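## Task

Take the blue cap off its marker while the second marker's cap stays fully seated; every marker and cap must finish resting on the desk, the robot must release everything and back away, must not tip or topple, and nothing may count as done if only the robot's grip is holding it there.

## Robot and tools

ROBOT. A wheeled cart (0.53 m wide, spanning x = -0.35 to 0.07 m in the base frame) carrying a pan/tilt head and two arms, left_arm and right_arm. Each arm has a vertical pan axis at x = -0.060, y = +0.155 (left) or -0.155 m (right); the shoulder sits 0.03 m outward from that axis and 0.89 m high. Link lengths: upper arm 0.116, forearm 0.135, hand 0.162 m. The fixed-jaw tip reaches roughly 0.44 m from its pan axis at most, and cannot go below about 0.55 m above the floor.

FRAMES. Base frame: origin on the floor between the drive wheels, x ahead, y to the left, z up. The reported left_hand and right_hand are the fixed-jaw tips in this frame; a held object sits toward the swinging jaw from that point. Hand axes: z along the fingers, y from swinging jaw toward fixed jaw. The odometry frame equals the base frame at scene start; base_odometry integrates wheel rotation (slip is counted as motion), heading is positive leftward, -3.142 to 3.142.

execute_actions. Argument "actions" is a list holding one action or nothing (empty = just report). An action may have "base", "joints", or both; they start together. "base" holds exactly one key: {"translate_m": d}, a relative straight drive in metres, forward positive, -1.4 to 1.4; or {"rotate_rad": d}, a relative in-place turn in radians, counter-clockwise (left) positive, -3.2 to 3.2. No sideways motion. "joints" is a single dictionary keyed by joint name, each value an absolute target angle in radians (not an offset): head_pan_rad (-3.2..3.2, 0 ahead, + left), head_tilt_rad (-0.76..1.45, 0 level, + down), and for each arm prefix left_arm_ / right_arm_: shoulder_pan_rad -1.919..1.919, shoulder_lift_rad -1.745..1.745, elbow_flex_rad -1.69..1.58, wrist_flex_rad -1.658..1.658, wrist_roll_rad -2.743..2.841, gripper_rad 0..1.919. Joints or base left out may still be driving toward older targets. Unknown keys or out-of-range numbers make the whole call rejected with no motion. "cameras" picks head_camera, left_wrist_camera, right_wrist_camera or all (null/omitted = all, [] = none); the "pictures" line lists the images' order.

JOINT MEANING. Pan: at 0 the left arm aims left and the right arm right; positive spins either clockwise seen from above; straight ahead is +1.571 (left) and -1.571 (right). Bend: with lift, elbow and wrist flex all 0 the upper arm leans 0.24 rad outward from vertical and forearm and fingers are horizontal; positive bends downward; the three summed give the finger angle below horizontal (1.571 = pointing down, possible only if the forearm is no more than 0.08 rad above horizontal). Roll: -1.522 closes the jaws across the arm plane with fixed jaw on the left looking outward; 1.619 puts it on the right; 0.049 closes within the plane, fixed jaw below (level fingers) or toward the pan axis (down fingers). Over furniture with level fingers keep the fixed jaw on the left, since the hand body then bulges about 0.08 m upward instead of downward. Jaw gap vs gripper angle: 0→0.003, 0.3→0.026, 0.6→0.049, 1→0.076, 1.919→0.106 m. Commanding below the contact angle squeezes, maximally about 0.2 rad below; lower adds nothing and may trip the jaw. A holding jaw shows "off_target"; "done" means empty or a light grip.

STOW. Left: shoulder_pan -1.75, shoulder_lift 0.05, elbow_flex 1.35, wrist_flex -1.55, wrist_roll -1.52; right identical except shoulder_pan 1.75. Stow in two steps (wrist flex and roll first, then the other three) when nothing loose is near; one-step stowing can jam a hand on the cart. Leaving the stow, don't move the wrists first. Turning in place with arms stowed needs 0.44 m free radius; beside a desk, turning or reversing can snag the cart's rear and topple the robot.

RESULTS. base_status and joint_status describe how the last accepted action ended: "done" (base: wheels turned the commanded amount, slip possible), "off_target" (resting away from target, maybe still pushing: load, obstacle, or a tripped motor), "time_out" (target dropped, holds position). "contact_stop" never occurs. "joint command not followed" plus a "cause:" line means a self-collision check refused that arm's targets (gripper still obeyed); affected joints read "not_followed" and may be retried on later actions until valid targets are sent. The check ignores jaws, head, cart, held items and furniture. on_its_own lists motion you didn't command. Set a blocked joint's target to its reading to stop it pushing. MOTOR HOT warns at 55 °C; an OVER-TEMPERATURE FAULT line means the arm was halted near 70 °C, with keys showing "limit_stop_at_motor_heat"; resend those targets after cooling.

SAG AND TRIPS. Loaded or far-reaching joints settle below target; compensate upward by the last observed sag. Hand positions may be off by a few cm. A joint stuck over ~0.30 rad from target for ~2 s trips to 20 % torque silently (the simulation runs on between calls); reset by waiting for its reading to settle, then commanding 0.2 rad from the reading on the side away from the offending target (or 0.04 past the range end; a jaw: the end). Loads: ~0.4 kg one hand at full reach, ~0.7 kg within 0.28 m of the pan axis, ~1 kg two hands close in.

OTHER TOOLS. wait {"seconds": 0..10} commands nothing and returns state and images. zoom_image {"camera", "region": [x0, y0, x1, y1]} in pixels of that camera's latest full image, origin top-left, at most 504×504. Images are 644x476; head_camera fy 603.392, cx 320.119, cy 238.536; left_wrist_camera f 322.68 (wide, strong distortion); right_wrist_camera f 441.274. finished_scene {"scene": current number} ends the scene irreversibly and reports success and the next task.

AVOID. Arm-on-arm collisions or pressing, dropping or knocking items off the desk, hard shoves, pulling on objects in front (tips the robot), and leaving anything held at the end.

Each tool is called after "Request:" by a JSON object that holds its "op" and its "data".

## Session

Request:
{"op": "execute_actions", "data": {"actions": []}}

Scene clock: 0.00 s.
base_odometry: x=+0.000 y=+0.000 heading=+0.000 (m, m, rad; odometry frame)
base_status: not commanded
joint_positions: head_pan_rad=-0.030 head_tilt_rad=-0.032 left_arm_shoulder_pan_rad=-1.781 left_arm_shoulder_lift_rad=-0.005 left_arm_elbow_flex_rad=+1.279 left_arm_wrist_flex_rad=-1.489 left_arm_wrist_roll_rad=-1.522 left_arm_gripper_rad=+1.920 right_arm_shoulder_pan_rad=+1.739 right_arm_shoulder_lift_rad=+0.052 right_arm_elbow_flex_rad=+1.359 right_arm_wrist_flex_rad=-1.548 right_arm_wrist_roll_rad=-1.496 right_arm_gripper_rad=+1.920
joint_status: not commanded
left_hand: x=-0.3118 y=+0.0935 z=+0.9132 quat_wxyz=(-0.082, -0.624, -0.066, +0.775) (m; base frame)
right_hand: x=-0.3077 y=-0.1207 z=+0.8940 quat_wxyz=(-0.073, +0.656, -0.047, -0.750) (m; base frame)
pictures: head_camera, left_wrist_camera, right_wrist_camera
Images, in order (width x height): head_camera 644x476, left_wrist_camera 644x476, right_wrist_camera 644x476.

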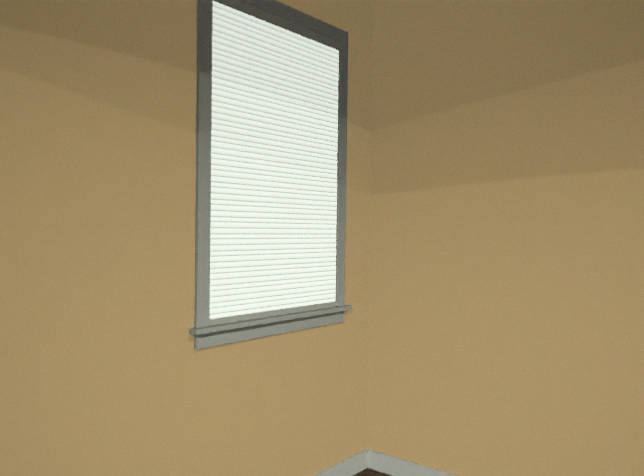

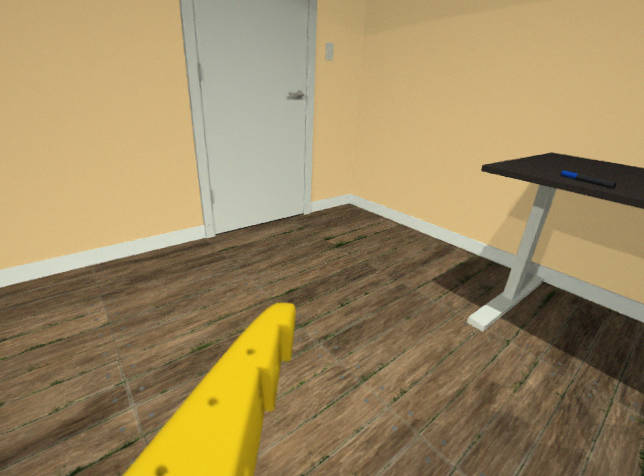

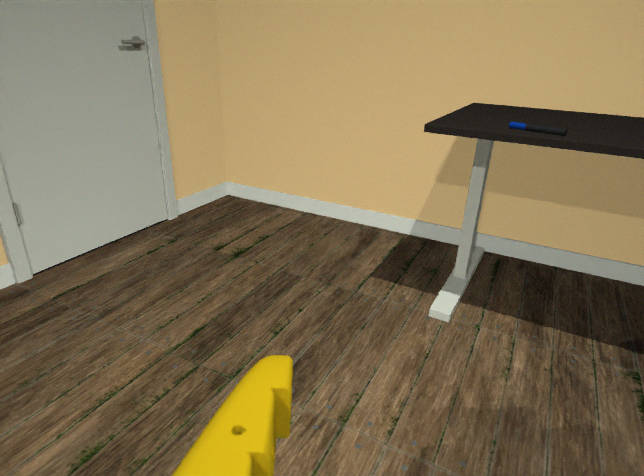

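Request:
{"op": "execute_actions", "data": {"actions": [{"base":{"rotate_rad":2.65},"joints":{"head_pan_rad":-0.03,"head_tilt_rad":0.4,"left_arm_shoulder_pan_rad":1.3,"right_arm_shoulder_pan_rad":-1.3,"left_arm_elbow_flex_rad":0.6,"right_arm_elbow_flex_rad":0.6,"left_arm_shoulder_lift_rad":-0.3,"right_arm_shoulder_lift_rad":-0.3}}], "cameras": ["head_camera"]}}

Scene clock: 4.67 s.
base_odometry: x=-0.001 y=+0.000 heading=+2.649 (m, m, rad; odometry frame)
base_status: done
joint_positions: head_pan_rad=-0.030 head_tilt_rad=+0.393 left_arm_shoulder_pan_rad=+1.290 left_arm_shoulder_lift_rad=-0.268 left_arm_elbow_flex_rad=+0.632 left_arm_wrist_flex_rad=-1.489 left_arm_wrist_roll_rad=-1.522 left_arm_gripper_rad=+1.920 right_arm_shoulder_pan_rad=-1.294 right_arm_shoulder_lift_rad=-0.270 right_arm_elbow_flex_rad=+0.638 right_arm_wrist_flex_rad=-1.548 right_arm_wrist_roll_rad=-1.496 right_arm_gripper_rad=+1.920
joint_status: all done
left_hand: x=+0.1541 y=+0.2247 z=+1.1115 quat_wxyz=(+0.966, -0.031, +0.219, +0.136) (m; base frame)
right_hand: x=+0.1506 y=-0.2069 z=+1.1145 quat_wxyz=(+0.970, +0.024, +0.193, -0.148) (m; base frame)
pictures: head_camera
Images, in order (width x height): head_camera 644x476.

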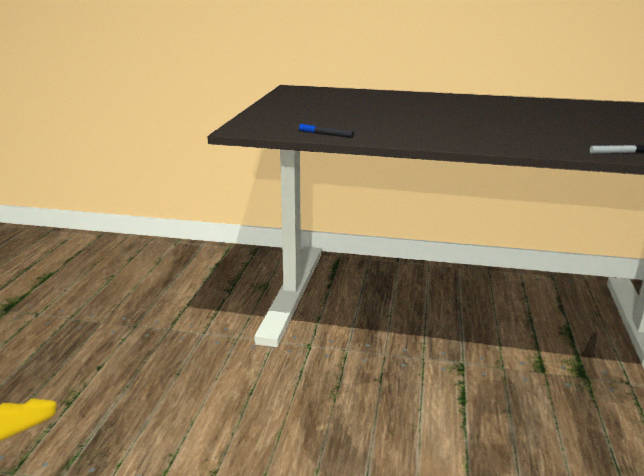

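Request:
{"op": "execute_actions", "data": {"actions": [{"base":{"translate_m":1.15},"joints":{"head_tilt_rad":0.8,"right_arm_shoulder_pan_rad":-1.4,"right_arm_elbow_flex_rad":-0.3,"right_arm_shoulder_lift_rad":0.2,"right_arm_wrist_flex_rad":1.5,"right_arm_wrist_roll_rad":2.4,"right_arm_gripper_rad":0.8,"left_arm_elbow_flex_rad":-0.3,"left_arm_shoulder_lift_rad":0.2,"left_arm_wrist_flex_rad":1.4,"left_arm_wrist_roll_rad":0.3,"left_arm_gripper_rad":0.7}}], "cameras": ["head_camera"]}}

Scene clock: 12.20 s.
base_odometry: x=-1.014 y=+0.543 heading=+2.647 (m, m, rad; odometry frame)
base_status: done
joint_positions: head_pan_rad=-0.030 head_tilt_rad=+0.795 left_arm_shoulder_pan_rad=+1.292 left_arm_shoulder_lift_rad=+0.220 left_arm_elbow_flex_rad=-0.270 left_arm_wrist_flex_rad=+1.392 left_arm_wrist_roll_rad=+0.291 left_arm_gripper_rad=+0.711 right_arm_shoulder_pan_rad=-1.393 right_arm_shoulder_lift_rad=+0.218 right_arm_elbow_flex_rad=-0.264 right_arm_wrist_flex_rad=+1.491 right_arm_wrist_roll_rad=+2.391 right_arm_gripper_rad=+0.808
joint_status: all done
left_hand: x=+0.1769 y=+0.2204 z=+0.8516 quat_wxyz=(+0.082, -0.860, +0.498, -0.079) (m; base frame)
right_hand: x=+0.1776 y=-0.2034 z=+0.8507 quat_wxyz=(-0.029, -0.954, -0.292, -0.056) (m; base frame)
pictures: head_camera
Images, in order (width x height): head_camera 644x476.

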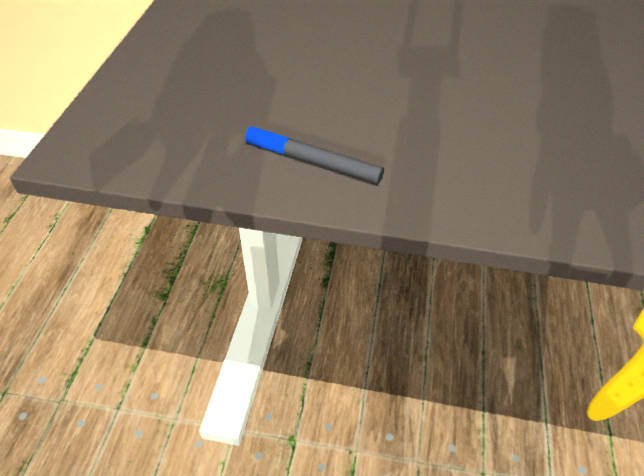

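Request:
{"op": "execute_actions", "data": {"actions": [{"base":{"rotate_rad":0.07}}], "cameras": []}}

Request:
{"op": "execute_actions", "data": {"actions": [{"base":{"translate_m":0.21},"joints":{"head_tilt_rad":1.05,"right_arm_shoulder_pan_rad":-1.84,"right_arm_elbow_flex_rad":-0.8,"right_arm_shoulder_lift_rad":0.75,"right_arm_wrist_flex_rad":1.25,"right_arm_wrist_roll_rad":2.38}}]}}

Scene clock: 14.90 s.
base_odometry: x=-1.015 y=+0.544 heading=+2.719 (m, m, rad; odometry frame)
base_status: done
joint_positions: head_pan_rad=-0.030 head_tilt_rad=+0.795 left_arm_shoulder_pan_rad=+1.292 left_arm_shoulder_lift_rad=+0.220 left_arm_elbow_flex_rad=-0.270 left_arm_wrist_flex_rad=+1.392 left_arm_wrist_roll_rad=+0.291 left_arm_gripper_rad=+0.711 right_arm_shoulder_pan_rad=-1.395 right_arm_shoulder_lift_rad=+0.218 right_arm_elbow_flex_rad=-0.264 right_arm_wrist_flex_rad=+1.491 right_arm_wrist_roll_rad=+2.391 right_arm_gripper_rad=+0.808
joint_status: not commanded
left_hand: x=+0.1769 y=+0.2204 z=+0.8516 quat_wxyz=(+0.082, -0.860, +0.498, -0.079) (m; base frame)
right_hand: x=+0.1776 y=-0.2030 z=+0.8507 quat_wxyz=(-0.029, -0.954, -0.293, -0.056) (m; base frame)
pictures: none
No camera images: the call's "cameras" was empty. Leave "cameras" out to get every camera's image.

Scene clock: 16.80 s.
base_odometry: x=-1.206 y=+0.629 heading=+2.721 (m, m, rad; odometry frame)
base_status: done
joint_positions: head_pan_rad=-0.030 head_tilt_rad=+1.045 left_arm_shoulder_pan_rad=+1.292 left_arm_shoulder_lift_rad=+0.220 left_arm_elbow_flex_rad=-0.270 left_arm_wrist_flex_rad=+1.392 left_arm_wrist_roll_rad=+0.291 left_arm_gripper_rad=+0.711 right_arm_shoulder_pan_rad=-1.834 right_arm_shoulder_lift_rad=+0.773 right_arm_elbow_flex_rad=-0.761 right_arm_wrist_flex_rad=+1.262 right_arm_wrist_roll_rad=+2.389 right_arm_gripper_rad=+0.808
joint_status: all done
left_hand: x=+0.1769 y=+0.2204 z=+0.8516 quat_wxyz=(+0.082, -0.860, +0.498, -0.079) (m; base frame)
right_hand: x=+0.2469 y=-0.0783 z=+0.8066 quat_wxyz=(-0.037, -0.860, -0.488, -0.143) (m; base frame)
pictures: head_camera, left_wrist_camera, right_wrist_camera
Images, in order (width x height): head_camera 644x476, left_wrist_camera 644x476, right_wrist_camera 644x476.

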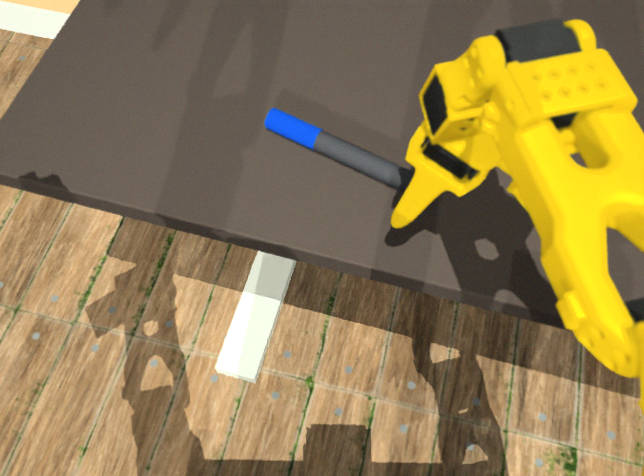

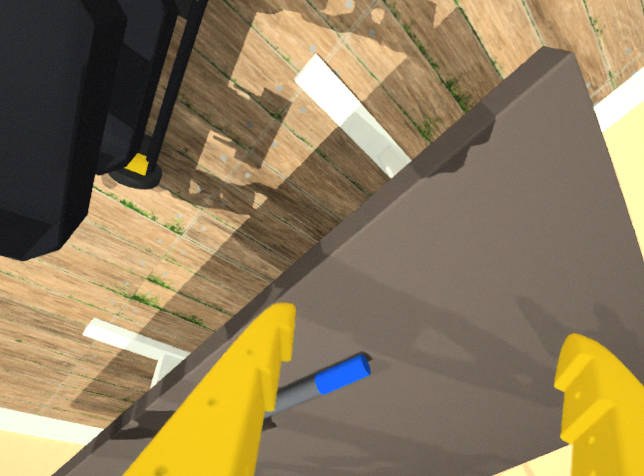

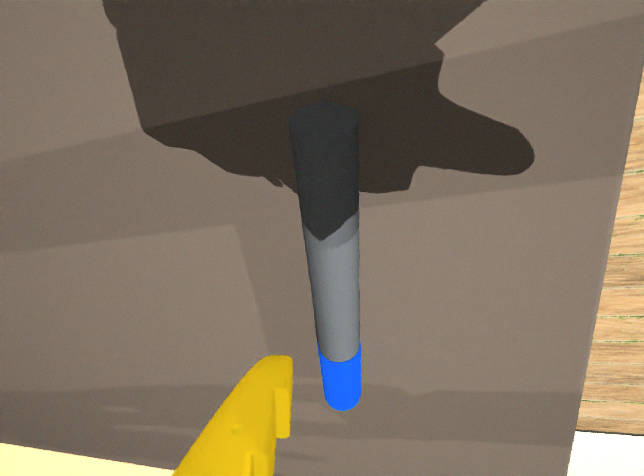

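Request:
{"op": "execute_actions", "data": {"actions": [{"base":{"translate_m":0.04},"joints":{"right_arm_shoulder_pan_rad":-1.87,"right_arm_elbow_flex_rad":-0.92,"right_arm_shoulder_lift_rad":0.95,"right_arm_wrist_flex_rad":1.25,"right_arm_wrist_roll_rad":2.45,"left_arm_shoulder_pan_rad":1.6,"left_arm_shoulder_lift_rad":0.6,"left_arm_elbow_flex_rad":-0.7,"left_arm_wrist_flex_rad":1.3}}]}}

Scene clock: 18.40 s.
base_odometry: x=-1.244 y=+0.646 heading=+2.722 (m, m, rad; odometry frame)
base_status: done
joint_positions: head_pan_rad=-0.030 head_tilt_rad=+1.045 left_arm_shoulder_pan_rad=+1.591 left_arm_shoulder_lift_rad=+0.622 left_arm_elbow_flex_rad=-0.669 left_arm_wrist_flex_rad=+1.312 left_arm_wrist_roll_rad=+0.291 left_arm_gripper_rad=+0.711 right_arm_shoulder_pan_rad=-1.864 right_arm_shoulder_lift_rad=+0.974 right_arm_elbow_flex_rad=-0.882 right_arm_wrist_flex_rad=+1.261 right_arm_wrist_roll_rad=+2.441 right_arm_gripper_rad=+0.808
joint_status: all done
left_hand: x=+0.2341 y=+0.1467 z=+0.8253 quat_wxyz=(+0.093, -0.772, +0.617, -0.121) (m; base frame)
right_hand: x=+0.2427 y=-0.0692 z=+0.7714 quat_wxyz=(-0.028, -0.843, -0.526, -0.105) (m; base frame)
pictures: head_camera, left_wrist_camera, right_wrist_camera
Images, in order (width x height): head_camera 644x476, left_wrist_camera 644x476, right_wrist_camera 644x476.

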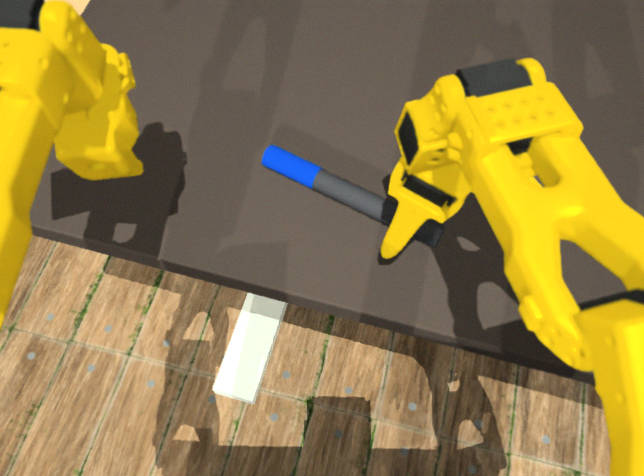

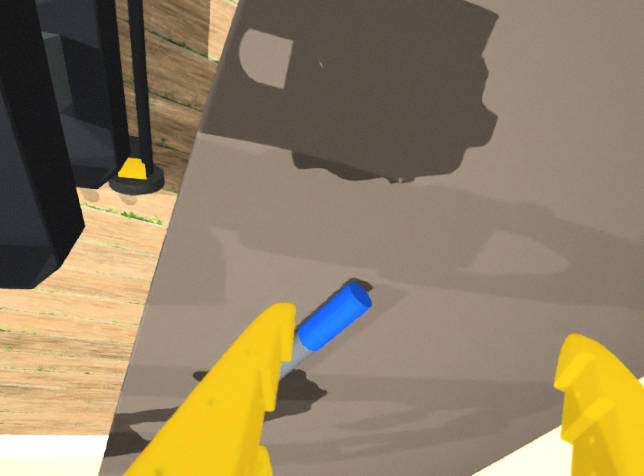

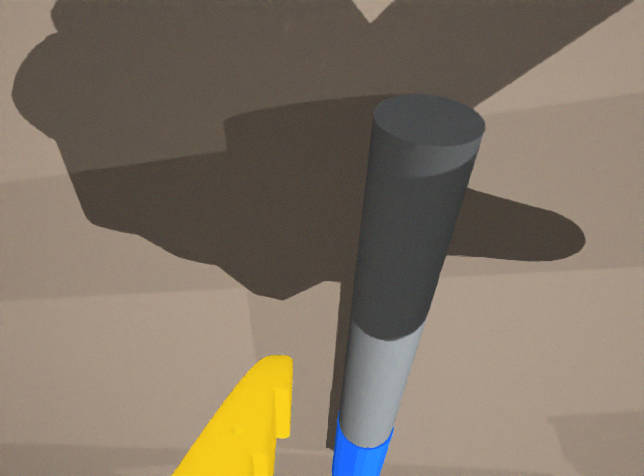

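Request:
{"op": "execute_actions", "data": {"actions": [{"joints":{"right_arm_shoulder_pan_rad":-1.85,"right_arm_shoulder_lift_rad":1.06,"right_arm_wrist_flex_rad":1.15,"right_arm_wrist_roll_rad":2.41,"right_arm_gripper_rad":0.6}}], "cameras": ["right_wrist_camera"]}}

Scene clock: 19.63 s.
base_odometry: x=-1.244 y=+0.646 heading=+2.722 (m, m, rad; odometry frame)
base_status: not commanded
joint_positions: head_pan_rad=-0.030 head_tilt_rad=+1.045 left_arm_shoulder_pan_rad=+1.591 left_arm_shoulder_lift_rad=+0.622 left_arm_elbow_flex_rad=-0.669 left_arm_wrist_flex_rad=+1.312 left_arm_wrist_roll_rad=+0.291 left_arm_gripper_rad=+0.711 right_arm_shoulder_pan_rad=-1.857 right_arm_shoulder_lift_rad=+1.085 right_arm_elbow_flex_rad=-0.884 right_arm_wrist_flex_rad=+1.161 right_arm_wrist_roll_rad=+2.418 right_arm_gripper_rad=+0.608
joint_status: all done
left_hand: x=+0.2341 y=+0.1467 z=+0.8253 quat_wxyz=(+0.093, -0.772, +0.617, -0.121) (m; base frame)
right_hand: x=+0.2440 y=-0.0714 z=+0.7441 quat_wxyz=(-0.026, -0.852, -0.513, -0.101) (m; base frame)
pictures: right_wrist_camera
Images, in order (width x height): right_wrist_camera 644x476.

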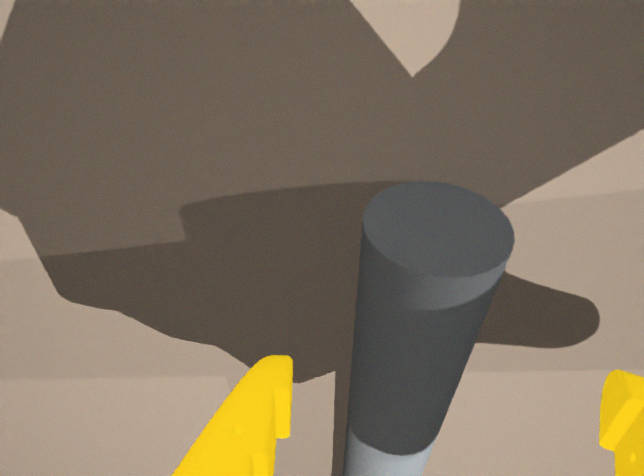

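Request:
{"op": "execute_actions", "data": {"actions": [{"joints":{"right_arm_shoulder_pan_rad":-1.875,"right_arm_shoulder_lift_rad":1.105,"right_arm_wrist_flex_rad":1.13,"right_arm_wrist_roll_rad":2.39,"right_arm_gripper_rad":0.5}}], "cameras": ["right_wrist_camera"]}}

Scene clock: 20.70 s.
base_odometry: x=-1.244 y=+0.646 heading=+2.722 (m, m, rad; odometry frame)
base_status: not commanded
joint_positions: head_pan_rad=-0.030 head_tilt_rad=+1.045 left_arm_shoulder_pan_rad=+1.591 left_arm_shoulder_lift_rad=+0.622 left_arm_elbow_flex_rad=-0.669 left_arm_wrist_flex_rad=+1.312 left_arm_wrist_roll_rad=+0.291 left_arm_gripper_rad=+0.711 right_arm_shoulder_pan_rad=-1.869 right_arm_shoulder_lift_rad=+1.123 right_arm_elbow_flex_rad=-0.887 right_arm_wrist_flex_rad=+1.143 right_arm_wrist_roll_rad=+2.398 right_arm_gripper_rad=+0.509
joint_status: all done
left_hand: x=+0.2341 y=+0.1467 z=+0.8253 quat_wxyz=(+0.093, -0.772, +0.617, -0.121) (m; base frame)
right_hand: x=+0.2404 y=-0.0686 z=+0.7345 quat_wxyz=(-0.023, -0.855, -0.510, -0.093) (m; base frame)
pictures: right_wrist_camera
Images, in order (width x height): right_wrist_camera 644x476.

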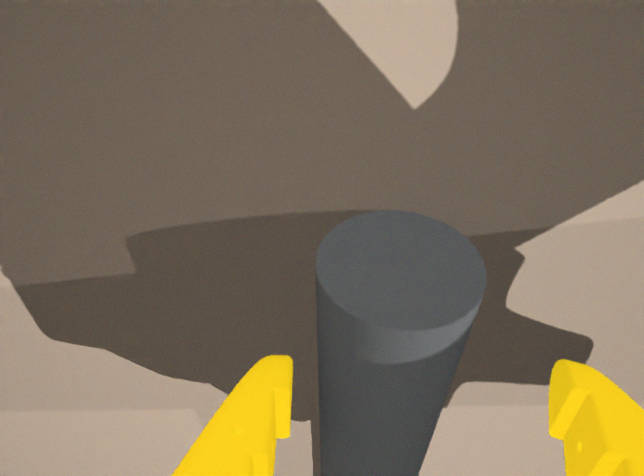

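Request:
{"op": "execute_actions", "data": {"actions": [{"joints":{"right_arm_gripper_rad":0.02}}], "cameras": ["right_wrist_camera"]}}

Request:
{"op": "execute_actions", "data": {"actions": [{"joints":{"right_arm_shoulder_lift_rad":1.04,"right_arm_wrist_flex_rad":0.95,"right_arm_shoulder_pan_rad":-1.915,"right_arm_wrist_roll_rad":2.83,"left_arm_shoulder_pan_rad":1.85,"left_arm_shoulder_lift_rad":0.8,"left_arm_elbow_flex_rad":-0.9,"left_arm_wrist_flex_rad":1.2}}]}}

Scene clock: 22.03 s.
base_odometry: x=-1.244 y=+0.646 heading=+2.722 (m, m, rad; odometry frame)
base_status: not commanded
joint_positions: head_pan_rad=-0.030 head_tilt_rad=+1.045 left_arm_shoulder_pan_rad=+1.591 left_arm_shoulder_lift_rad=+0.622 left_arm_elbow_flex_rad=-0.669 left_arm_wrist_flex_rad=+1.312 left_arm_wrist_roll_rad=+0.291 left_arm_gripper_rad=+0.711 right_arm_shoulder_pan_rad=-1.869 right_arm_shoulder_lift_rad=+1.128 right_arm_elbow_flex_rad=-0.887 right_arm_wrist_flex_rad=+1.141 right_arm_wrist_roll_rad=+2.398 right_arm_gripper_rad=+0.206
joint_status: right_arm_gripper_rad off_target (ended at +0.206, target +0.020)
left_hand: x=+0.2341 y=+0.1467 z=+0.8253 quat_wxyz=(+0.093, -0.772, +0.617, -0.121) (m; base frame)
right_hand: x=+0.2400 y=-0.0687 z=+0.7332 quat_wxyz=(-0.022, -0.855, -0.511, -0.091) (m; base frame)
pictures: right_wrist_camera
Images, in order (width x height): right_wrist_camera 644x476.

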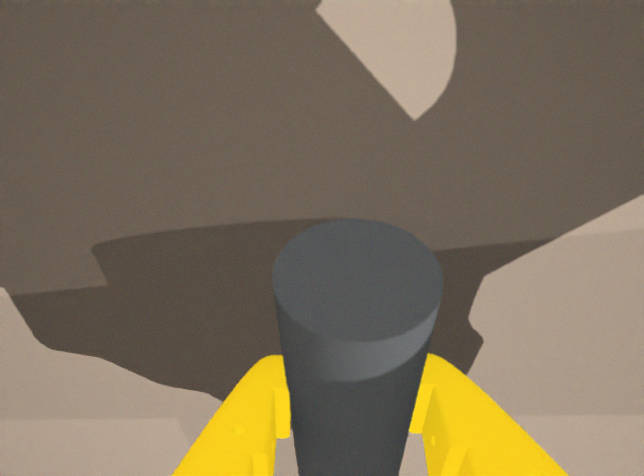

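Scene clock: 23.13 s.
base_odometry: x=-1.244 y=+0.646 heading=+2.722 (m, m, rad; odometry frame)
base_status: not commanded
joint_positions: head_pan_rad=-0.030 head_tilt_rad=+1.045 left_arm_shoulder_pan_rad=+1.841 left_arm_shoulder_lift_rad=+0.825 left_arm_elbow_flex_rad=-0.867 left_arm_wrist_flex_rad=+1.214 left_arm_wrist_roll_rad=+0.291 left_arm_gripper_rad=+0.711 right_arm_shoulder_pan_rad=-1.909 right_arm_shoulder_lift_rad=+1.103 right_arm_elbow_flex_rad=-0.887 right_arm_wrist_flex_rad=+0.965 right_arm_wrist_roll_rad=+2.822 right_arm_gripper_rad=+0.206
joint_status: all done
left_hand: x=+0.2496 y=+0.0668 z=+0.8099 quat_wxyz=(+0.100, -0.683, +0.703, -0.171) (m; base frame)
right_hand: x=+0.2657 y=-0.0435 z=+0.7502 quat_wxyz=(-0.081, -0.704, -0.683, -0.176) (m; base frame)
pictures: head_camera, left_wrist_camera, right_wrist_camera
Images, in order (width x height): head_camera 644x476, left_wrist_camera 644x476, right_wrist_camera 644x476.

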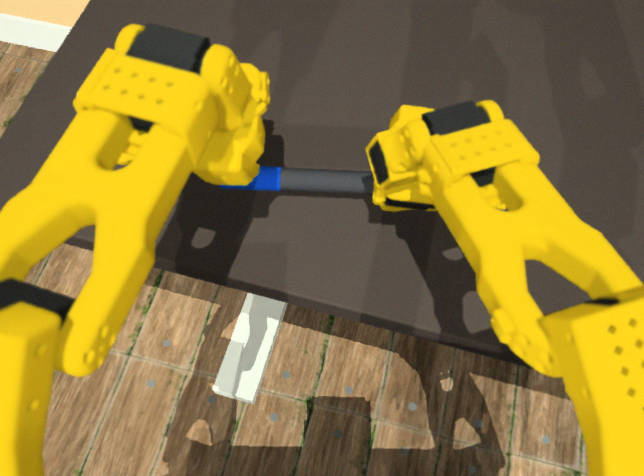

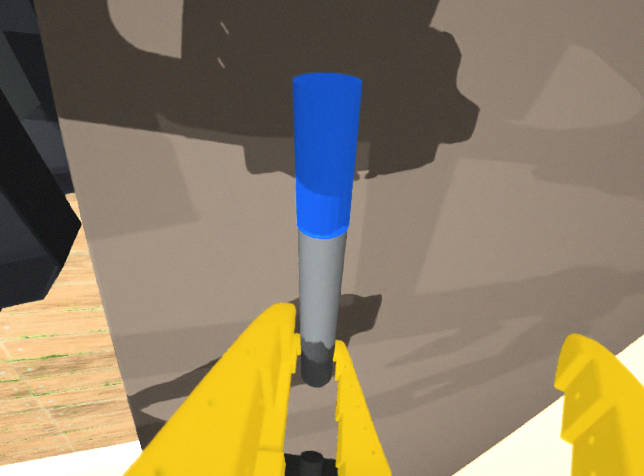

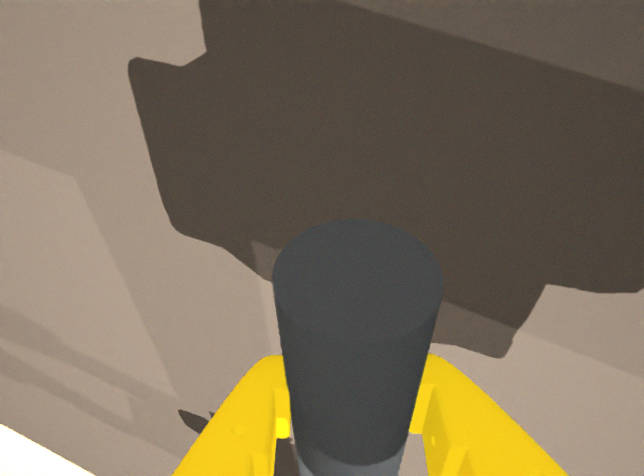

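Request:
{"op": "execute_actions", "data": {"actions": [{"joints":{"left_arm_shoulder_lift_rad":1.06,"left_arm_wrist_flex_rad":0.98,"left_arm_gripper_rad":0.65}}], "cameras": ["head_camera","left_wrist_camera"]}}

Scene clock: 24.40 s.
base_odometry: x=-1.244 y=+0.646 heading=+2.722 (m, m, rad; odometry frame)
base_status: not commanded
joint_positions: head_pan_rad=-0.030 head_tilt_rad=+1.045 left_arm_shoulder_pan_rad=+1.841 left_arm_shoulder_lift_rad=+1.088 left_arm_elbow_flex_rad=-0.870 left_arm_wrist_flex_rad=+0.993 left_arm_wrist_roll_rad=+0.291 left_arm_gripper_rad=+0.661 right_arm_shoulder_pan_rad=-1.909 right_arm_shoulder_lift_rad=+1.103 right_arm_elbow_flex_rad=-0.887 right_arm_wrist_flex_rad=+0.965 right_arm_wrist_roll_rad=+2.822 right_arm_gripper_rad=+0.206
joint_status: all done
left_hand: x=+0.2528 y=+0.0659 z=+0.7443 quat_wxyz=(+0.090, -0.686, +0.705, -0.154) (m; base frame)
right_hand: x=+0.2657 y=-0.0435 z=+0.7502 quat_wxyz=(-0.081, -0.704, -0.683, -0.176) (m; base frame)
pictures: head_camera, left_wrist_camera
Images, in order (width x height): head_camera 644x476, left_wrist_camera 644x476.

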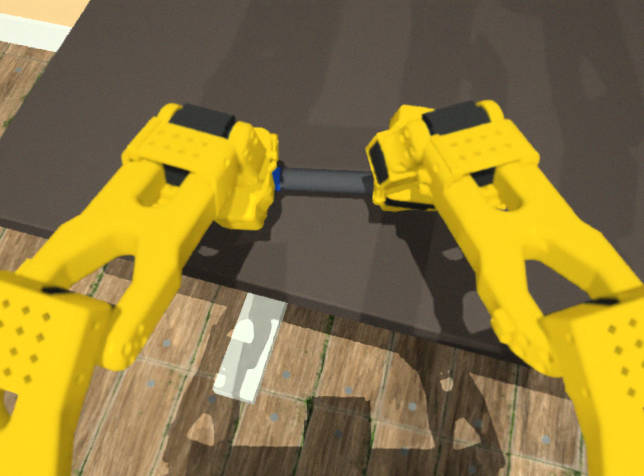

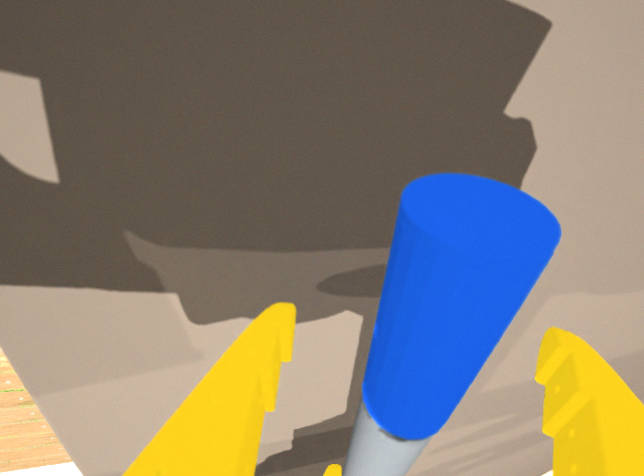

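Request:
{"op": "execute_actions", "data": {"actions": [{"joints":{"left_arm_shoulder_lift_rad":1.085,"left_arm_wrist_flex_rad":0.85,"left_arm_gripper_rad":0.45,"left_arm_shoulder_pan_rad":1.82}}], "cameras": ["left_wrist_camera"]}}

Request:
{"op": "execute_actions", "data": {"actions": [{"joints":{"left_arm_gripper_rad":0.0}}], "cameras": ["head_camera","left_wrist_camera"]}}

Scene clock: 25.57 s.
base_odometry: x=-1.244 y=+0.646 heading=+2.722 (m, m, rad; odometry frame)
base_status: not commanded
joint_positions: head_pan_rad=-0.030 head_tilt_rad=+1.045 left_arm_shoulder_pan_rad=+1.830 left_arm_shoulder_lift_rad=+1.111 left_arm_elbow_flex_rad=-0.870 left_arm_wrist_flex_rad=+0.864 left_arm_wrist_roll_rad=+0.291 left_arm_gripper_rad=+0.461 right_arm_shoulder_pan_rad=-1.909 right_arm_shoulder_lift_rad=+1.103 right_arm_elbow_flex_rad=-0.887 right_arm_wrist_flex_rad=+0.965 right_arm_wrist_roll_rad=+2.822 right_arm_gripper_rad=+0.206
joint_status: all done
left_hand: x=+0.2691 y=+0.0652 z=+0.7447 quat_wxyz=(+0.117, -0.682, +0.694, -0.198) (m; base frame)
right_hand: x=+0.2657 y=-0.0435 z=+0.7502 quat_wxyz=(-0.081, -0.704, -0.683, -0.176) (m; base frame)
pictures: left_wrist_camera
Images, in order (width x height): left_wrist_camera 644x476.

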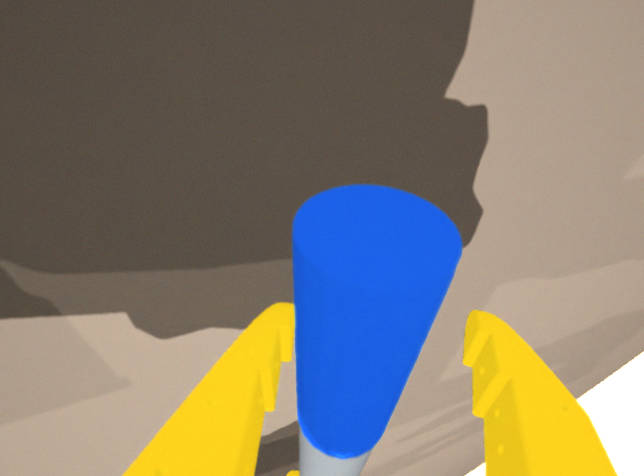

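Scene clock: 26.33 s.
base_odometry: x=-1.244 y=+0.646 heading=+2.722 (m, m, rad; odometry frame)
base_status: not commanded
joint_positions: head_pan_rad=-0.030 head_tilt_rad=+1.045 left_arm_shoulder_pan_rad=+1.826 left_arm_shoulder_lift_rad=+1.111 left_arm_elbow_flex_rad=-0.873 left_arm_wrist_flex_rad=+0.861 left_arm_wrist_roll_rad=+0.292 left_arm_gripper_rad=+0.162 right_arm_shoulder_pan_rad=-1.912 right_arm_shoulder_lift_rad=+1.103 right_arm_elbow_flex_rad=-0.887 right_arm_wrist_flex_rad=+0.965 right_arm_wrist_roll_rad=+2.823 right_arm_gripper_rad=+0.206
joint_status: left_arm_gripper_rad off_target (ended at +0.162, target +0.000)
left_hand: x=+0.2704 y=+0.0665 z=+0.7455 quat_wxyz=(+0.119, -0.684, +0.691, -0.201) (m; base frame)
right_hand: x=+0.2654 y=-0.0425 z=+0.7502 quat_wxyz=(-0.081, -0.703, -0.685, -0.176) (m; base frame)
pictures: head_camera, left_wrist_camera
Images, in order (width x height): head_camera 644x476, left_wrist_camera 644x476.

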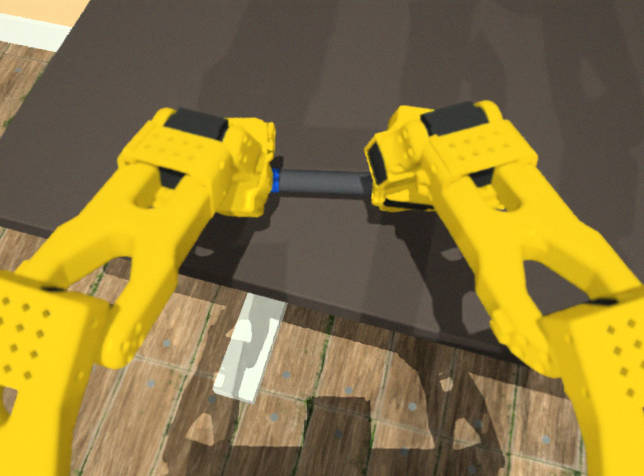

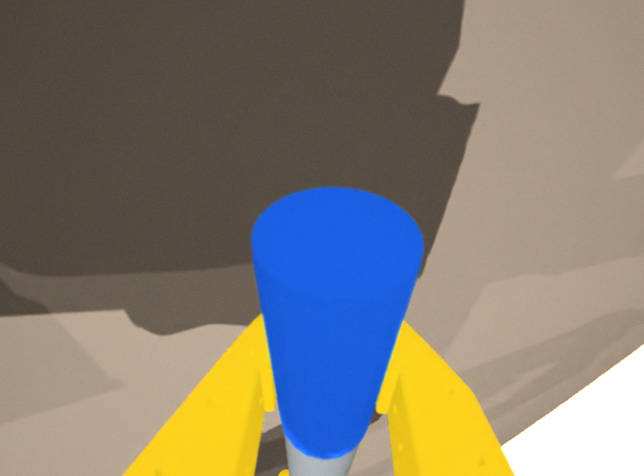

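Request:
{"op": "execute_actions", "data": {"actions": [{"joints":{"right_arm_gripper_rad":0.01,"left_arm_shoulder_pan_rad":1.70,"right_arm_shoulder_pan_rad":-1.79,"left_arm_wrist_roll_rad":0.22}}]}}

Scene clock: 27.50 s.
base_odometry: x=-1.244 y=+0.646 heading=+2.722 (m, m, rad; odometry frame)
base_status: not commanded
joint_positions: head_pan_rad=-0.030 head_tilt_rad=+1.045 left_arm_shoulder_pan_rad=+1.708 left_arm_shoulder_lift_rad=+1.113 left_arm_elbow_flex_rad=-0.879 left_arm_wrist_flex_rad=+0.857 left_arm_wrist_roll_rad=+0.228 left_arm_gripper_rad=+0.162 right_arm_shoulder_pan_rad=-1.795 right_arm_shoulder_lift_rad=+1.102 right_arm_elbow_flex_rad=-0.887 right_arm_wrist_flex_rad=+0.960 right_arm_wrist_roll_rad=+2.825 right_arm_gripper_rad=+0.206
joint_status: right_arm_gripper_rad off_target (ended at +0.206, target +0.010); the others done
left_hand: x=+0.2800 y=+0.1063 z=+0.7465 quat_wxyz=(+0.140, -0.701, +0.672, -0.193) (m; base frame)
right_hand: x=+0.2771 y=-0.0809 z=+0.7510 quat_wxyz=(-0.093, -0.740, -0.643, -0.173) (m; base frame)
pictures: head_camera, left_wrist_camera, right_wrist_camera
Images, in order (width x height): head_camera 644x476, left_wrist_camera 644x476, right_wrist_camera 644x476.

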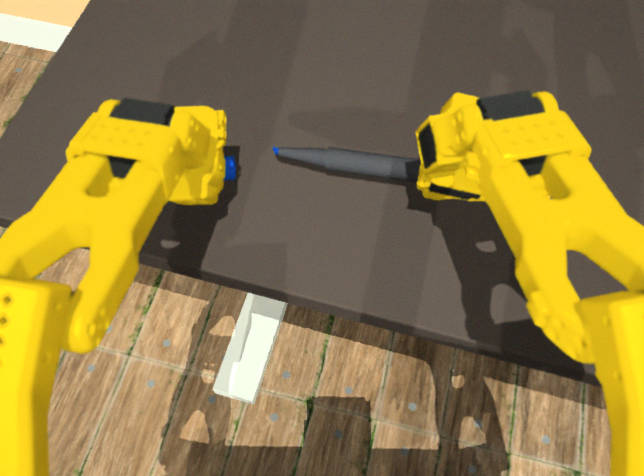

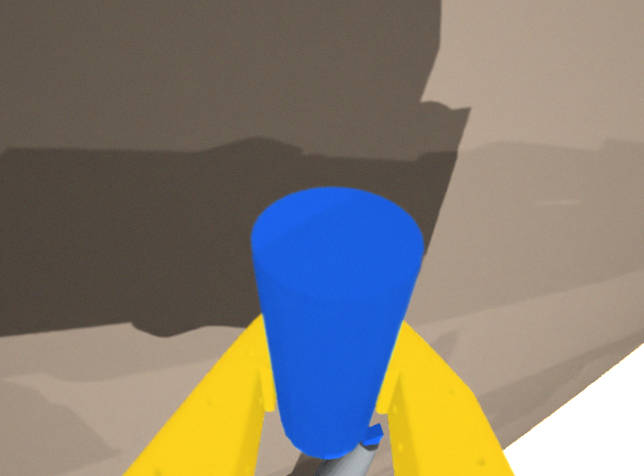

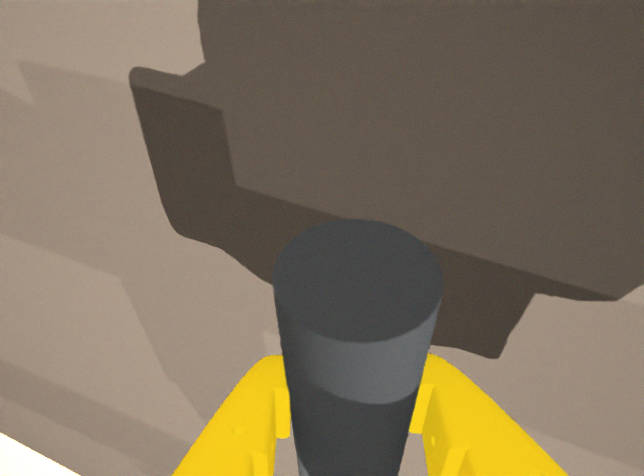

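Request:
{"op": "execute_actions", "data": {"actions": [{"joints":{"right_arm_wrist_flex_rad":1.2,"right_arm_wrist_roll_rad":2.0,"right_arm_shoulder_lift_rad":1.09,"right_arm_shoulder_pan_rad":-1.7,"left_arm_wrist_flex_rad":1.0,"left_arm_wrist_roll_rad":1.5}}]}}

Scene clock: 29.93 s.
base_odometry: x=-1.244 y=+0.646 heading=+2.722 (m, m, rad; odometry frame)
base_status: not commanded
joint_positions: head_pan_rad=-0.030 head_tilt_rad=+1.045 left_arm_shoulder_pan_rad=+1.708 left_arm_shoulder_lift_rad=+1.113 left_arm_elbow_flex_rad=-0.879 left_arm_wrist_flex_rad=+0.992 left_arm_wrist_roll_rad=+1.492 left_arm_gripper_rad=+0.162 right_arm_shoulder_pan_rad=-1.706 right_arm_shoulder_lift_rad=+1.119 right_arm_elbow_flex_rad=-0.887 right_arm_wrist_flex_rad=+1.192 right_arm_wrist_roll_rad=+2.009 right_arm_gripper_rad=+0.206
joint_status: all done
left_hand: x=+0.2656 y=+0.1020 z=+0.7411 quat_wxyz=(-0.001, -0.977, +0.130, -0.172) (m; base frame)
right_hand: x=+0.2413 y=-0.1214 z=+0.7338 quat_wxyz=(-0.009, -0.963, -0.259, -0.073) (m; base frame)
pictures: head_camera, left_wrist_camera, right_wrist_camera
Images, in order (width x height): head_camera 644x476, left_wrist_camera 644x476, right_wrist_camera 644x476.

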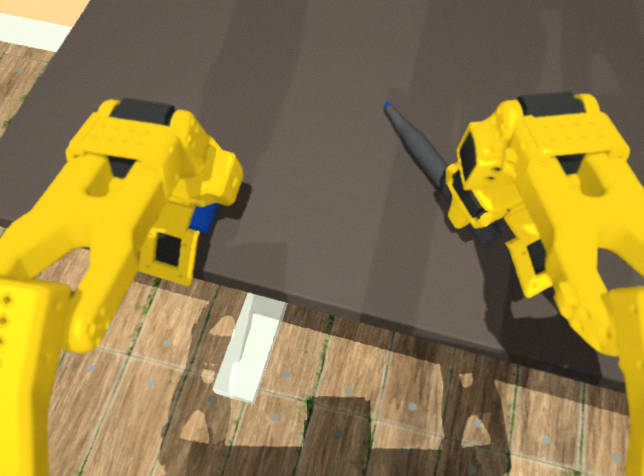

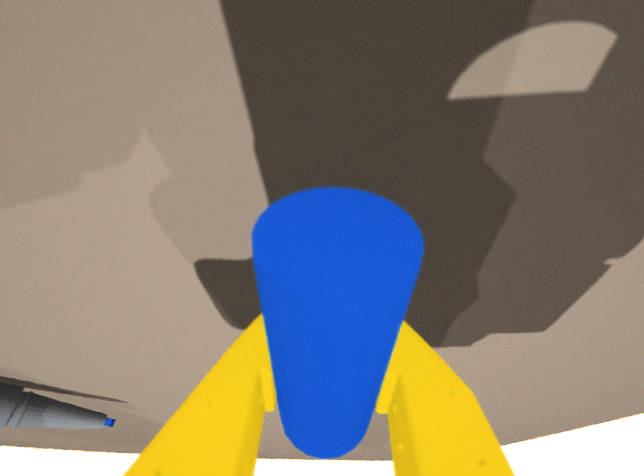

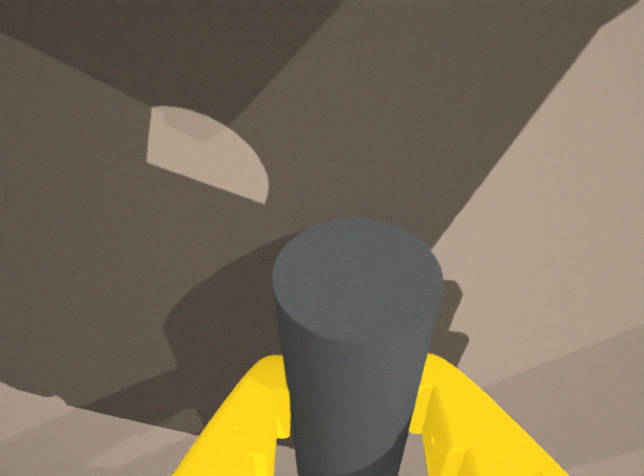

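Request:
{"op": "execute_actions", "data": {"actions": [{"joints":{"left_arm_shoulder_lift_rad":1.12,"right_arm_shoulder_lift_rad":1.105}}], "cameras": []}}

Request:
{"op": "execute_actions", "data": {"actions": [{"joints":{"left_arm_gripper_rad":0.5,"right_arm_gripper_rad":0.5}}], "cameras": ["left_wrist_camera"]}}

Request:
{"op": "execute_actions", "data": {"actions": [{"joints":{"left_arm_shoulder_lift_rad":0.7,"right_arm_shoulder_lift_rad":0.7,"left_arm_wrist_flex_rad":1.3,"right_arm_wrist_flex_rad":1.5}}], "cameras": ["head_camera"]}}

Request:
{"op": "execute_actions", "data": {"actions": [{"base":{"translate_m":-0.3},"joints":{"head_tilt_rad":0.75,"left_arm_shoulder_pan_rad":1.2,"right_arm_shoulder_pan_rad":-1.3}}], "cameras": ["head_camera"]}}

Request:
{"op": "wait", "data": {"seconds": 1.5}}

Scene clock: 31.23 s.
base_odometry: x=-1.244 y=+0.646 heading=+2.722 (m, m, rad; odometry frame)
base_status: not commanded
joint_positions: head_pan_rad=-0.030 head_tilt_rad=+1.045 left_arm_shoulder_pan_rad=+1.708 left_arm_shoulder_lift_rad=+1.127 left_arm_elbow_flex_rad=-0.882 left_arm_wrist_flex_rad=+0.992 left_arm_wrist_roll_rad=+1.492 left_arm_gripper_rad=+0.162 right_arm_shoulder_pan_rad=-1.706 right_arm_shoulder_lift_rad=+1.125 right_arm_elbow_flex_rad=-0.889 right_arm_wrist_flex_rad=+1.192 right_arm_wrist_roll_rad=+2.009 right_arm_gripper_rad=+0.206
joint_status: all done
left_hand: x=+0.2640 y=+0.1022 z=+0.7376 quat_wxyz=(-0.001, -0.977, +0.130, -0.166) (m; base frame)
right_hand: x=+0.2406 y=-0.1215 z=+0.7323 quat_wxyz=(-0.009, -0.963, -0.259, -0.071) (m; base frame)
pictures: none
No camera images: the call's "cameras" was empty. Leave "cameras" out to get every camera's image.

Scene clock: 32.03 s.
base_odometry: x=-1.244 y=+0.646 heading=+2.722 (m, m, rad; odometry frame)
base_status: not commanded
joint_positions: head_pan_rad=-0.030 head_tilt_rad=+1.045 left_arm_shoulder_pan_rad=+1.708 left_arm_shoulder_lift_rad=+1.128 left_arm_elbow_flex_rad=-0.885 left_arm_wrist_flex_rad=+0.992 left_arm_wrist_roll_rad=+1.492 left_arm_gripper_rad=+0.488 right_arm_shoulder_pan_rad=-1.706 right_arm_shoulder_lift_rad=+1.128 right_arm_elbow_flex_rad=-0.889 right_arm_wrist_flex_rad=+1.192 right_arm_wrist_roll_rad=+2.009 right_arm_gripper_rad=+0.491
joint_status: all done
left_hand: x=+0.2643 y=+0.1022 z=+0.7377 quat_wxyz=(-0.001, -0.977, +0.130, -0.167) (m; base frame)
right_hand: x=+0.2401 y=-0.1216 z=+0.7315 quat_wxyz=(-0.009, -0.963, -0.259, -0.069) (m; base frame)
pictures: left_wrist_camera
Images, in order (width x height): left_wrist_camera 644x476.

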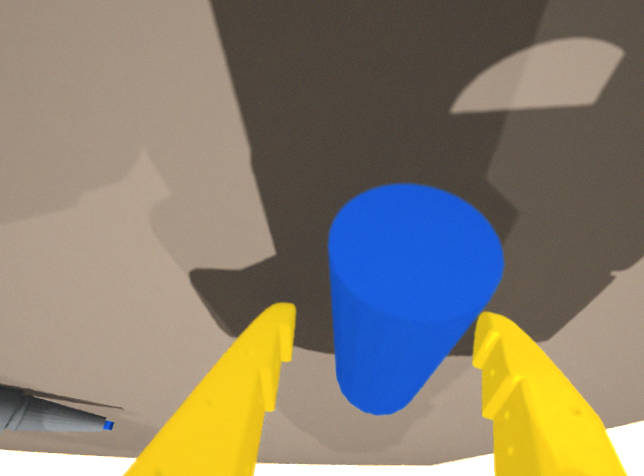

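Scene clock: 33.07 s.
base_odometry: x=-1.244 y=+0.646 heading=+2.722 (m, m, rad; odometry frame)
base_status: not commanded
joint_positions: head_pan_rad=-0.030 head_tilt_rad=+1.045 left_arm_shoulder_pan_rad=+1.708 left_arm_shoulder_lift_rad=+0.760 left_arm_elbow_flex_rad=-0.885 left_arm_wrist_flex_rad=+1.291 left_arm_wrist_roll_rad=+1.492 left_arm_gripper_rad=+0.489 right_arm_shoulder_pan_rad=-1.706 right_arm_shoulder_lift_rad=+0.754 right_arm_elbow_flex_rad=-0.889 right_arm_wrist_flex_rad=+1.491 right_arm_wrist_roll_rad=+2.009 right_arm_gripper_rad=+0.492
joint_status: all done
left_hand: x=+0.2599 y=+0.1028 z=+0.8304 quat_wxyz=(-0.001, -0.971, +0.129, -0.201) (m; base frame)
right_hand: x=+0.2364 y=-0.1221 z=+0.8241 quat_wxyz=(-0.014, -0.960, -0.258, -0.106) (m; base frame)
pictures: head_camera
Images, in order (width x height): head_camera 644x476.

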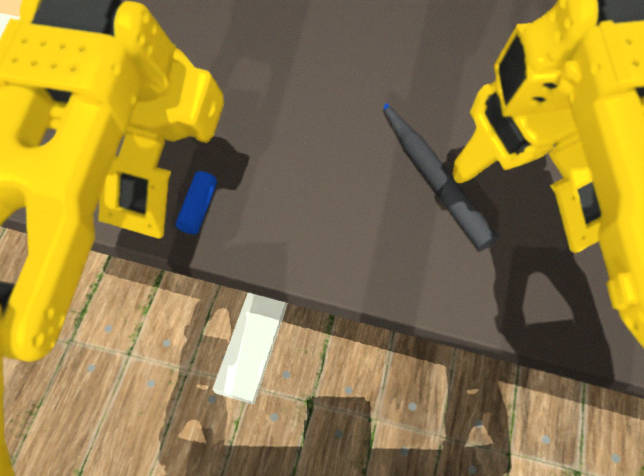

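Scene clock: 35.40 s.
base_odometry: x=-0.969 y=+0.524 heading=+2.722 (m, m, rad; odometry frame)
base_status: done
joint_positions: head_pan_rad=-0.030 head_tilt_rad=+0.764 left_arm_shoulder_pan_rad=+1.209 left_arm_shoulder_lift_rad=+0.760 left_arm_elbow_flex_rad=-0.885 left_arm_wrist_flex_rad=+1.292 left_arm_wrist_roll_rad=+1.492 left_arm_gripper_rad=+0.489 right_arm_shoulder_pan_rad=-1.306 right_arm_shoulder_lift_rad=+0.754 right_arm_elbow_flex_rad=-0.889 right_arm_wrist_flex_rad=+1.491 right_arm_wrist_roll_rad=+2.009 right_arm_gripper_rad=+0.492
joint_status: all done
left_hand: x=+0.2457 y=+0.2620 z=+0.8303 quat_wxyz=(+0.049, -0.973, -0.114, -0.194) (m; base frame)
right_hand: x=+0.2258 y=-0.2402 z=+0.8241 quat_wxyz=(-0.034, -0.992, -0.062, -0.101) (m; base frame)
pictures: head_camera
Images, in order (width x height): head_camera 644x476.

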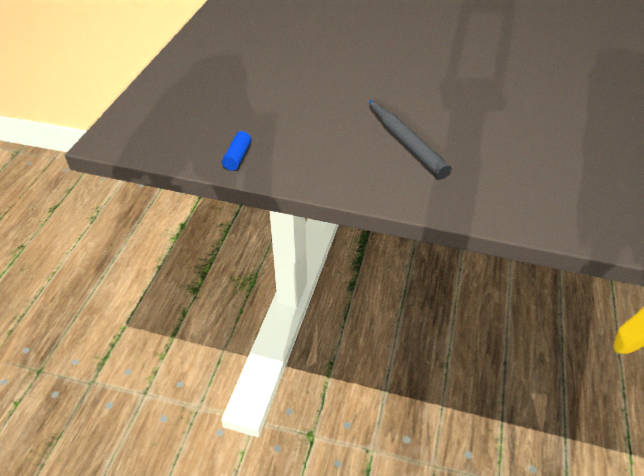

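Scene clock: 36.90 s.
base_odometry: x=-0.969 y=+0.524 heading=+2.722 (m, m, rad; odometry frame)
base_status: done
joint_positions: head_pan_rad=-0.030 head_tilt_rad=+0.764 left_arm_shoulder_pan_rad=+1.209 left_arm_shoulder_lift_rad=+0.760 left_arm_elbow_flex_rad=-0.885 left_arm_wrist_flex_rad=+1.292 left_arm_wrist_roll_rad=+1.492 left_arm_gripper_rad=+0.489 right_arm_shoulder_pan_rad=-1.306 right_arm_shoulder_lift_rad=+0.754 right_arm_elbow_flex_rad=-0.889 right_arm_wrist_flex_rad=+1.491 right_arm_wrist_roll_rad=+2.009 right_arm_gripper_rad=+0.492
joint_status: all done
left_hand: x=+0.2457 y=+0.2620 z=+0.8303 quat_wxyz=(+0.049, -0.973, -0.114, -0.194) (m; base frame)
right_hand: x=+0.2258 y=-0.2402 z=+0.8241 quat_wxyz=(-0.034, -0.992, -0.062, -0.101) (m; base frame)
wait: 1.50 s; at rest by 0.27 s
pictures: head_camera, left_wrist_camera, right_wrist_camera
Images, in order (width x height): head_camera 644x476, left_wrist_camera 644x476, right_wrist_camera 644x476.

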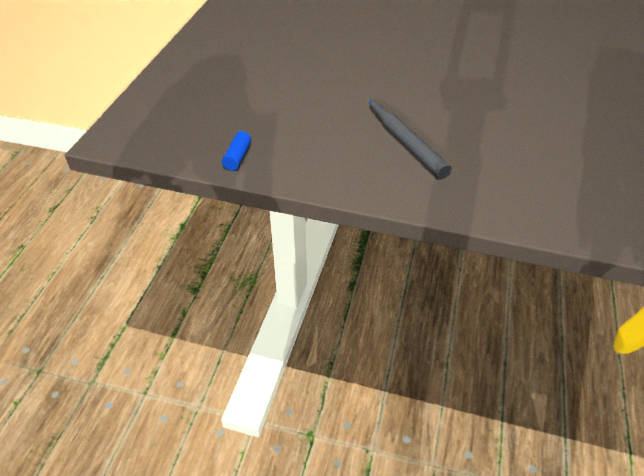

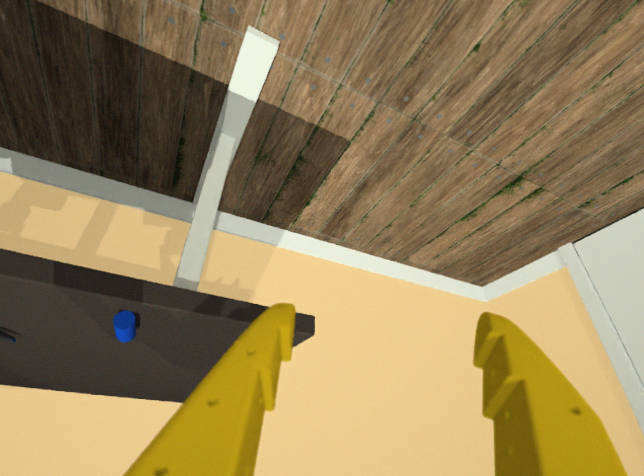

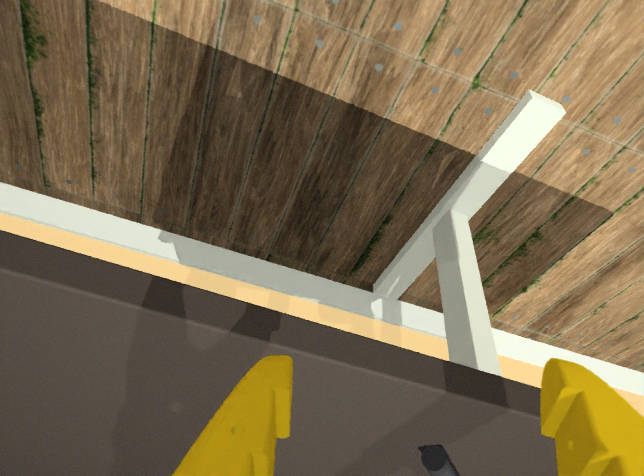

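Request:
{"op": "finished_scene", "data": {"scene": 2}}

The scene is finished: the task was done.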